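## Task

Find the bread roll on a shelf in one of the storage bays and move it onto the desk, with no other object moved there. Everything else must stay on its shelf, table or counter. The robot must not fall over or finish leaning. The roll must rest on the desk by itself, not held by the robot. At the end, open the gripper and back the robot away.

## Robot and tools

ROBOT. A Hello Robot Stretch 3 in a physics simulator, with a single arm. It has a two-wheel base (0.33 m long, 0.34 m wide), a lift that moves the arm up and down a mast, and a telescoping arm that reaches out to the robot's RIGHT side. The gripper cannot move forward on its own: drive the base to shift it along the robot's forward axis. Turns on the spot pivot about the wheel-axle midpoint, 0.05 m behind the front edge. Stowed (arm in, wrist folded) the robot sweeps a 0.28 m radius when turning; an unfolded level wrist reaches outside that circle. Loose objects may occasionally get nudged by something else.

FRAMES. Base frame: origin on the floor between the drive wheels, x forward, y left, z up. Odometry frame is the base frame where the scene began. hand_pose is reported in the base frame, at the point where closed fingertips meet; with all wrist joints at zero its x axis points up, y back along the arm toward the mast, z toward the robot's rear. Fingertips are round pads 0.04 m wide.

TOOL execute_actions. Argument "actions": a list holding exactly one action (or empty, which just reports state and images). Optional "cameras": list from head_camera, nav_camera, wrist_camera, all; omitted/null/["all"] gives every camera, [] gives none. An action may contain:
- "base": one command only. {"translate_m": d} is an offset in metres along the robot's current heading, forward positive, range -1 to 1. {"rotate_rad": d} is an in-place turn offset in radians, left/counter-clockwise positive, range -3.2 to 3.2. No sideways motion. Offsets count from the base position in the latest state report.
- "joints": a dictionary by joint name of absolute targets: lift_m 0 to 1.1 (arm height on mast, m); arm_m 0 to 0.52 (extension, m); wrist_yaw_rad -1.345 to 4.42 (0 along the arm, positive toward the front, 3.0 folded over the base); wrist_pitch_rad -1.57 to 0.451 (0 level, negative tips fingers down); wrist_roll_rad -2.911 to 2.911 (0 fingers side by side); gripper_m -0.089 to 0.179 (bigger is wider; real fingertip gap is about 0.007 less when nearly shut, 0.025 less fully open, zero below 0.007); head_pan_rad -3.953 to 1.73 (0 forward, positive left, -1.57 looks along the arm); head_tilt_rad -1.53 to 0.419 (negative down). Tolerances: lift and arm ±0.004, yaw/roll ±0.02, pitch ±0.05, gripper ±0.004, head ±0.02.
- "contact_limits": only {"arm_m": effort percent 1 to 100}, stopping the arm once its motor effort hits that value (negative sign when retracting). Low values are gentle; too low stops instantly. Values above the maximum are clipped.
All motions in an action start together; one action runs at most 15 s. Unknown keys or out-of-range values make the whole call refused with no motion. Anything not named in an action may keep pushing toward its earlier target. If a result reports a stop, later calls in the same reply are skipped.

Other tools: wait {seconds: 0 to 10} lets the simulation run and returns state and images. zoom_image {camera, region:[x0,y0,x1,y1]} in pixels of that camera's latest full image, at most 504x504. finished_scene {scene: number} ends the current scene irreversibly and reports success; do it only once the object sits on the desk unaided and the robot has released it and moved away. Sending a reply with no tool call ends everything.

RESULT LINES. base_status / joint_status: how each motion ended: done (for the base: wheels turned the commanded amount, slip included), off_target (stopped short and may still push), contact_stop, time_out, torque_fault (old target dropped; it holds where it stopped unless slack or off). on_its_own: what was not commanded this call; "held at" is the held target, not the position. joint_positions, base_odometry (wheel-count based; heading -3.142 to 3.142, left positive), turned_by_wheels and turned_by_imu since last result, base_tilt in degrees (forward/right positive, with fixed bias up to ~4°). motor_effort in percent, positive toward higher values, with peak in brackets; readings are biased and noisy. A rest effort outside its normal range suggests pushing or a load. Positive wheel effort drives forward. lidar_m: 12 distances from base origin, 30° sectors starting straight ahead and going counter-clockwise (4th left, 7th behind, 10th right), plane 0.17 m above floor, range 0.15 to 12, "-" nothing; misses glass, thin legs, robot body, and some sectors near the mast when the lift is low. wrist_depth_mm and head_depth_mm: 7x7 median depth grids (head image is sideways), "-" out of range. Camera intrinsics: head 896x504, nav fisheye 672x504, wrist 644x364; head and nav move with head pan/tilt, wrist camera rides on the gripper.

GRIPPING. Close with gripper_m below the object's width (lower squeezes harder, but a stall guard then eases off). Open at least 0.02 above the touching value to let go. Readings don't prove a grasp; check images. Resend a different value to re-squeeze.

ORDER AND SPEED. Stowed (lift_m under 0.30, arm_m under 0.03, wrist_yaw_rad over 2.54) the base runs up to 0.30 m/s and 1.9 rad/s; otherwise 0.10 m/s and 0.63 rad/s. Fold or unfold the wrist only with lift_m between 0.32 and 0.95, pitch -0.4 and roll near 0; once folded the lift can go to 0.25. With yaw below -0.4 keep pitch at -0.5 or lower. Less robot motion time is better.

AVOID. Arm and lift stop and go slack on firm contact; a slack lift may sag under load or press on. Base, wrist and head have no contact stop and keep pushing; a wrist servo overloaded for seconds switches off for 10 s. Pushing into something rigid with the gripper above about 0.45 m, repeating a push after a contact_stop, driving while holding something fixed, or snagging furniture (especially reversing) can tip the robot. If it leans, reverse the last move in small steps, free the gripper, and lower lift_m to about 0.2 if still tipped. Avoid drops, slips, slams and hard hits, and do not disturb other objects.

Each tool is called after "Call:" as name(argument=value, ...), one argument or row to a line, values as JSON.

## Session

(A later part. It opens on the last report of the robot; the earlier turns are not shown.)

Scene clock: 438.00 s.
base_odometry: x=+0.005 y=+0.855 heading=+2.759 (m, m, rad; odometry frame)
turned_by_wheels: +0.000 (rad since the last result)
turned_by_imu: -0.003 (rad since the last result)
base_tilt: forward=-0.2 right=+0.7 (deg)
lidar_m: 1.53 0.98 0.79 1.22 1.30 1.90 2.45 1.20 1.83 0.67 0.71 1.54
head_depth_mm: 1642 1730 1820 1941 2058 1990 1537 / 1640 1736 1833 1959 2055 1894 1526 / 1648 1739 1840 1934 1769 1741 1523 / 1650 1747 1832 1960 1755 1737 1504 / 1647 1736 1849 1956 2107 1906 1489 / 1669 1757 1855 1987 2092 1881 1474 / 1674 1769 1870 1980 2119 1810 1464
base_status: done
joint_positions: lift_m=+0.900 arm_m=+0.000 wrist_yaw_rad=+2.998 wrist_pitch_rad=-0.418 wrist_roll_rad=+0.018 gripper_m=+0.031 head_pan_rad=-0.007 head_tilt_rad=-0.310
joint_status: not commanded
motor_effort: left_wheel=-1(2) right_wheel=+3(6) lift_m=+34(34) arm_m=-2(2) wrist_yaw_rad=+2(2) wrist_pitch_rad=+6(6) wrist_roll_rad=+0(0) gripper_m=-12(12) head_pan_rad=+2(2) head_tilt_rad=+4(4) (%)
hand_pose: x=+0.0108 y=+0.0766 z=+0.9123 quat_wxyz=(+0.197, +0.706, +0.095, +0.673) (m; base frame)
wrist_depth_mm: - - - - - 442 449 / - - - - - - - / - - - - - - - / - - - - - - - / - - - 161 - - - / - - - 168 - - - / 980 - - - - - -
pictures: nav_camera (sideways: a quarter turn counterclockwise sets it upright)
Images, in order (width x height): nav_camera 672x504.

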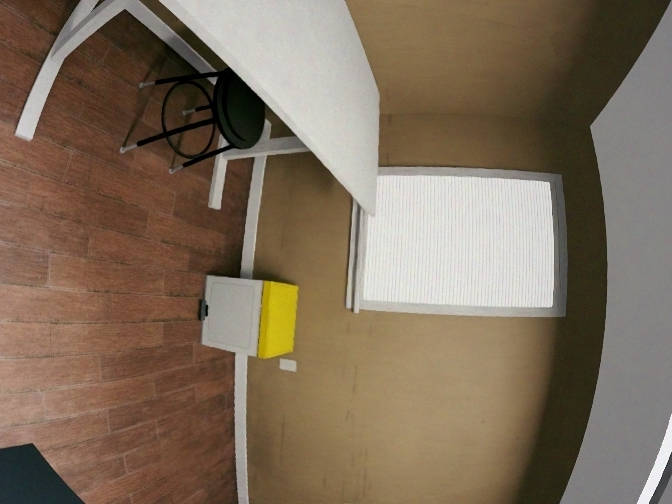

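Call:
execute_actions(
  actions=[
    {"base":{"translate_m":0.4}},
  ],
  cameras=[],
)

Call:
execute_actions(
  actions=[
    {"base":{"rotate_rad":3.14},"joints":{"head_pan_rad":-1.57,"head_tilt_rad":-0.6}},
  ],
  cameras=["nav_camera"],
)

Scene clock: 451.73 s.
base_odometry: x=-0.366 y=+1.005 heading=+2.758 (m, m, rad; odometry frame)
turned_by_wheels: +0.000 (rad since the last result)
turned_by_imu: -0.002 (rad since the last result)
base_tilt: forward=-0.3 right=+0.9 (deg)
lidar_m: 1.13 0.89 0.67 0.72 1.26 1.84 2.84 1.56 0.71 0.70 2.01 1.15
head_depth_mm: 1283 1366 1443 1543 1623 1744 1547 / 1302 1369 1443 1527 1621 1311 1381 / 1295 1365 1443 1537 1607 1323 1379 / 1305 1374 1455 1544 1624 1325 1373 / 1300 1379 1460 1541 1651 1740 1481 / 1310 1386 1466 1534 1669 1751 1479 / 1318 1383 1470 1532 1673 1752 1442
base_status: done
joint_positions: lift_m=+0.900 arm_m=+0.000 wrist_yaw_rad=+2.998 wrist_pitch_rad=-0.418 wrist_roll_rad=+0.018 gripper_m=+0.031 head_pan_rad=-0.007 head_tilt_rad=-0.310
joint_status: not commanded
motor_effort: left_wheel=-1(2) right_wheel=+3(5) lift_m=+34(34) arm_m=-2(3) wrist_yaw_rad=+3(4) wrist_pitch_rad=+6(6) wrist_roll_rad=+0(0) gripper_m=-12(12) head_pan_rad=+2(2) head_tilt_rad=+4(3) (%)
hand_pose: x=+0.0108 y=+0.0766 z=+0.9123 quat_wxyz=(+0.197, +0.706, +0.095, +0.673) (m; base frame)
wrist_depth_mm: - - 397 399 408 408 452 / - - - - - - - / - - - - - - - / - - - - - 851 - / - - - 161 - - - / - - - 168 - - - / 989 - 994 - - - -
pictures: none
No camera images: the call's "cameras" was empty. Leave "cameras" out to get every camera's image.

Scene clock: 457.70 s.
base_odometry: x=-0.366 y=+1.005 heading=-0.385 (m, m, rad; odometry frame)
turned_by_wheels: +3.140 (rad since the last result)
turned_by_imu: +3.157 (rad since the last result)
base_tilt: forward=-0.2 right=+0.9 (deg)
lidar_m: 2.84 1.56 0.71 0.70 2.00 1.14 1.13 0.89 0.67 0.72 1.27 1.84
head_depth_mm: 972 1064 926 643 510 1552 - / 975 1078 908 634 502 1599 - / 985 1088 886 625 513 1506 - / 995 1091 870 617 509 1497 - / 1001 1107 851 607 503 1419 - / 1006 1111 836 599 513 1478 - / 1008 1121 1236 591 508 1415 1225
base_status: done
joint_positions: lift_m=+0.900 arm_m=+0.001 wrist_yaw_rad=+2.998 wrist_pitch_rad=-0.418 wrist_roll_rad=+0.018 gripper_m=+0.031 head_pan_rad=-1.563 head_tilt_rad=-0.593
joint_status: all done
motor_effort: left_wheel=-1(5) right_wheel=+4(7) lift_m=+34(33) arm_m=-3(2) wrist_yaw_rad=+2(1) wrist_pitch_rad=+6(6) wrist_roll_rad=+0(0) gripper_m=-12(12) head_pan_rad=-2(25) head_tilt_rad=-2(19) (%)
hand_pose: x=+0.0108 y=+0.0766 z=+0.9123 quat_wxyz=(+0.197, +0.706, +0.095, +0.673) (m; base frame)
wrist_depth_mm: - - - - 690 668 - / - - - - 746 744 - / - - - - 860 856 - / - - - 976 968 - - / - - - 160 - - - / - - - 168 - - - / 971 - - - - - -
pictures: nav_camera (sideways: a quarter turn counterclockwise sets it upright)
Images, in order (width x height): nav_camera 672x504.

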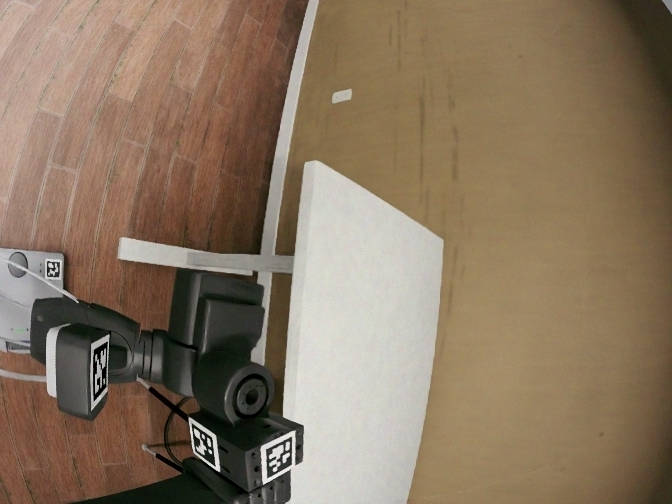

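Call:
execute_actions(
  actions=[
    {"joints":{"lift_m":1.08,"wrist_yaw_rad":0,"wrist_pitch_rad":-0.3}},
  ],
  cameras=[],
)

Call:
execute_actions(
  actions=[
    {"joints":{"arm_m":0.2}},
  ],
  cameras=["nav_camera"],
)

Scene clock: 469.70 s.
base_odometry: x=-0.366 y=+1.005 heading=-0.385 (m, m, rad; odometry frame)
turned_by_wheels: +0.000 (rad since the last result)
turned_by_imu: -0.001 (rad since the last result)
base_tilt: forward=-0.2 right=+0.9 (deg)
lidar_m: 2.84 1.56 0.72 0.70 2.01 1.14 1.13 0.89 0.67 0.73 1.27 1.84
head_depth_mm: 955 - - - - 1406 1225 / 964 - - - - - 1245 / 972 - - - - - 1210 / 982 - - - - - 1227 / 996 1105 857 592 502 1344 1197 / 1005 1112 838 598 513 1436 1214 / 1011 1117 1230 589 509 1422 1201
base_status: not commanded
joint_positions: lift_m=+1.080 arm_m=+0.001 wrist_yaw_rad=+0.002 wrist_pitch_rad=-0.329 wrist_roll_rad=+0.018 gripper_m=+0.031 head_pan_rad=-1.563 head_tilt_rad=-0.593
joint_status: all done
motor_effort: left_wheel=-1(1) right_wheel=+4(3) lift_m=+34(35) arm_m=-2(3) wrist_yaw_rad=-3(2) wrist_pitch_rad=+10(10) wrist_roll_rad=+0(0) gripper_m=-13(12) head_pan_rad=-2(2) head_tilt_rad=-2(3) (%)
hand_pose: x=-0.0210 y=-0.3802 z=+1.1128 quat_wxyz=(+0.691, +0.116, -0.704, -0.117) (m; base frame)
wrist_depth_mm: - 979 949 890 850 805 771 / - - - 931 899 872 822 / - - 728 670 688 738 781 / - - 476 496 517 538 573 / - 386 - 161 394 423 436 / - 311 313 169 317 354 359 / - 283 277 286 290 300 303
pictures: none
No camera images: the call's "cameras" was empty. Leave "cameras" out to get every camera's image.

Scene clock: 472.40 s.
base_odometry: x=-0.366 y=+1.005 heading=-0.385 (m, m, rad; odometry frame)
turned_by_wheels: +0.000 (rad since the last result)
turned_by_imu: +0.000 (rad since the last result)
base_tilt: forward=-0.3 right=+0.9 (deg)
lidar_m: 2.84 1.56 0.71 0.70 2.01 1.15 1.13 0.89 0.67 0.73 1.27 1.84
head_depth_mm: - 1056 872 642 509 1460 1226 / - - 831 633 503 1492 1250 / 957 - 796 623 512 1475 1240 / 967 - 741 615 508 1457 1229 / 998 1105 829 606 502 1347 1197 / 1006 1106 835 597 513 1433 1209 / 1010 1120 1231 589 508 1413 1202
base_status: not commanded
joint_positions: lift_m=+1.080 arm_m=+0.200 wrist_yaw_rad=+0.001 wrist_pitch_rad=-0.329 wrist_roll_rad=+0.018 gripper_m=+0.031 head_pan_rad=-1.563 head_tilt_rad=-0.593
joint_status: all done
motor_effort: left_wheel=-1(2) right_wheel=+3(4) lift_m=+33(33) arm_m=+4(3) wrist_yaw_rad=+0(3) wrist_pitch_rad=+10(10) wrist_roll_rad=+0(0) gripper_m=-12(12) head_pan_rad=-2(2) head_tilt_rad=-2(2) (%)
hand_pose: x=-0.0213 y=-0.5794 z=+1.1128 quat_wxyz=(+0.691, +0.115, -0.704, -0.117) (m; base frame)
wrist_depth_mm: 823 795 702 701 658 626 586 / 893 845 817 762 729 681 645 / - 940 866 661 687 706 699 / - - 491 495 512 538 559 / - 388 - 161 384 418 436 / - 314 312 169 315 352 362 / 274 273 276 282 292 296 303
pictures: nav_camera (sideways: a quarter turn counterclockwise sets it upright)
Images, in order (width x height): nav_camera 672x504.

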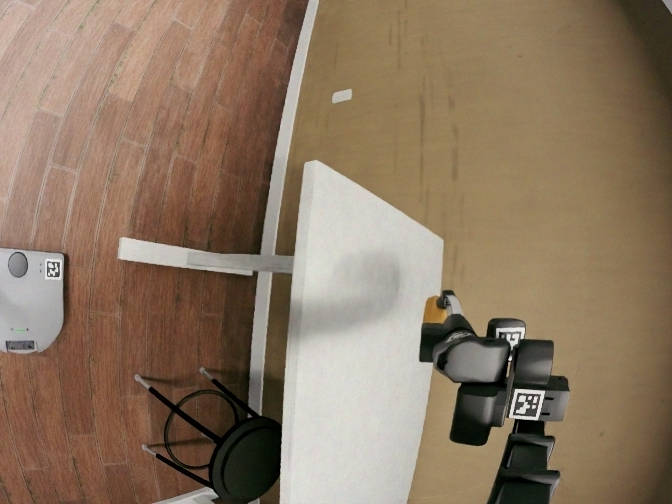

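Call:
execute_actions(
  actions=[
    {"joints":{"lift_m":0.95}},
  ],
  cameras=[],
)

Call:
execute_actions(
  actions=[
    {"joints":{"gripper_m":0.15}},
  ],
  cameras=[],
)

Call:
execute_actions(
  actions=[
    {"joints":{"lift_m":1.05,"arm_m":0}},
  ],
  cameras=["wrist_camera"],
)

Scene clock: 482.90 s.
base_odometry: x=-0.366 y=+1.005 heading=-0.385 (m, m, rad; odometry frame)
turned_by_wheels: +0.000 (rad since the last result)
turned_by_imu: -0.001 (rad since the last result)
base_tilt: forward=-0.2 right=+0.9 (deg)
lidar_m: 2.85 1.56 0.72 0.70 2.01 1.14 1.13 0.89 0.67 0.73 1.27 1.84
head_depth_mm: 972 1070 993 - 484 1423 1226 / 974 1077 1040 - 487 1484 1247 / 984 1082 1018 - 496 1470 1240 / 992 1094 955 - 491 1460 1228 / 1000 1100 854 585 502 1344 1195 / 1002 1110 836 598 513 1431 1210 / 1013 1121 1225 591 507 1421 1200
base_status: not commanded
joint_positions: lift_m=+0.950 arm_m=+0.200 wrist_yaw_rad=+0.001 wrist_pitch_rad=-0.306 wrist_roll_rad=+0.018 gripper_m=+0.031 head_pan_rad=-1.563 head_tilt_rad=-0.593
joint_status: all done
motor_effort: left_wheel=-1(1) right_wheel=+4(3) lift_m=+18(31) arm_m=+4(3) wrist_yaw_rad=-1(1) wrist_pitch_rad=+2(9) wrist_roll_rad=+0(0) gripper_m=-13(13) head_pan_rad=-3(2) head_tilt_rad=-2(2) (%)
hand_pose: x=-0.0213 y=-0.5818 z=+0.9889 quat_wxyz=(+0.693, +0.107, -0.705, -0.109) (m; base frame)
wrist_depth_mm: 807 776 731 692 660 628 610 / 906 851 538 561 630 653 646 / - 341 351 367 390 419 450 / 253 251 268 272 286 299 312 / 198 202 - 160 213 231 240 / 165 169 170 166 173 191 195 / 143 146 149 153 157 161 164
pictures: none
No camera images: the call's "cameras" was empty. Leave "cameras" out to get every camera's image.

Scene clock: 484.60 s.
base_odometry: x=-0.366 y=+1.005 heading=-0.385 (m, m, rad; odometry frame)
turned_by_wheels: +0.000 (rad since the last result)
turned_by_imu: +0.000 (rad since the last result)
base_tilt: forward=-0.1 right=+0.7 (deg)
lidar_m: 2.84 1.56 0.71 0.70 2.01 1.15 1.13 0.89 0.67 0.73 1.27 1.84
head_depth_mm: 970 1063 993 - 484 1433 1228 / 979 1081 1034 - 488 1482 1253 / 983 1086 1017 - 496 1466 1239 / 990 1098 956 - 492 1455 1227 / 996 1100 851 582 502 1345 1197 / 1005 1106 837 597 513 1437 1208 / 1015 1118 1230 590 508 1419 1198
base_status: not commanded
joint_positions: lift_m=+0.950 arm_m=+0.200 wrist_yaw_rad=+0.001 wrist_pitch_rad=-0.313 wrist_roll_rad=+0.018 gripper_m=+0.150 head_pan_rad=-1.563 head_tilt_rad=-0.593
joint_status: all done
motor_effort: left_wheel=-1(1) right_wheel=+3(3) lift_m=+20(20) arm_m=+4(4) wrist_yaw_rad=+0(2) wrist_pitch_rad=+4(4) wrist_roll_rad=+0(0) gripper_m=+0(100) head_pan_rad=-2(2) head_tilt_rad=-3(3) (%)
hand_pose: x=-0.0213 y=-0.5810 z=+0.9871 quat_wxyz=(+0.692, +0.110, -0.704, -0.111) (m; base frame)
wrist_depth_mm: 823 800 741 700 662 623 599 / 930 856 512 546 597 650 630 / - 327 339 359 377 396 431 / 245 253 255 266 276 291 306 / 194 - 200 158 211 236 236 / - 165 172 166 177 - 192 / 141 143 147 151 156 155 163
pictures: none
No camera images: the call's "cameras" was empty. Leave "cameras" out to get every camera's image.

Scene clock: 487.30 s.
base_odometry: x=-0.366 y=+1.005 heading=-0.385 (m, m, rad; odometry frame)
turned_by_wheels: +0.000 (rad since the last result)
turned_by_imu: +0.000 (rad since the last result)
base_tilt: forward=-0.3 right=+0.8 (deg)
lidar_m: 2.84 1.56 0.71 0.70 2.01 1.15 1.13 0.89 0.67 0.73 1.27 1.85
head_depth_mm: 969 1056 - - - - - / 977 1080 - - - - 1222 / 987 1085 - - - - 1180 / 992 1094 - - - - 1179 / 998 1106 856 631 502 1270 1198 / 1006 1111 837 575 513 1430 1214 / 1011 1114 1230 590 508 1419 1198
base_status: not commanded
joint_positions: lift_m=+1.050 arm_m=+0.001 wrist_yaw_rad=+0.001 wrist_pitch_rad=-0.315 wrist_roll_rad=+0.018 gripper_m=+0.150 head_pan_rad=-1.563 head_tilt_rad=-0.593
joint_status: all done
motor_effort: left_wheel=-2(2) right_wheel=+4(3) lift_m=+33(33) arm_m=-3(4) wrist_yaw_rad=-1(1) wrist_pitch_rad=+5(5) wrist_roll_rad=+0(0) gripper_m=+0(0) head_pan_rad=-2(2) head_tilt_rad=-2(2) (%)
hand_pose: x=-0.0214 y=-0.3817 z=+1.0862 quat_wxyz=(+0.692, +0.110, -0.704, -0.112) (m; base frame)
wrist_depth_mm: - 970 935 890 845 807 756 / - - - 921 891 855 834 / - - 618 600 635 688 734 / - - 437 406 477 488 517 / - - 346 365 373 398 396 / - 282 291 300 308 - 327 / - - 261 255 263 264 278
pictures: wrist_camera
Images, in order (width x height): wrist_camera 644x364.

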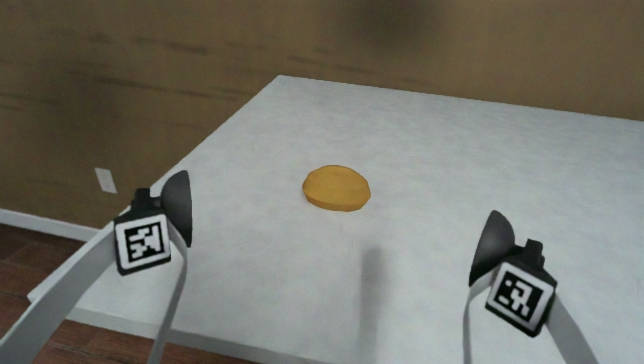

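Call:
finished_scene(
  scene=1,
)

The scene is finished: the task was done.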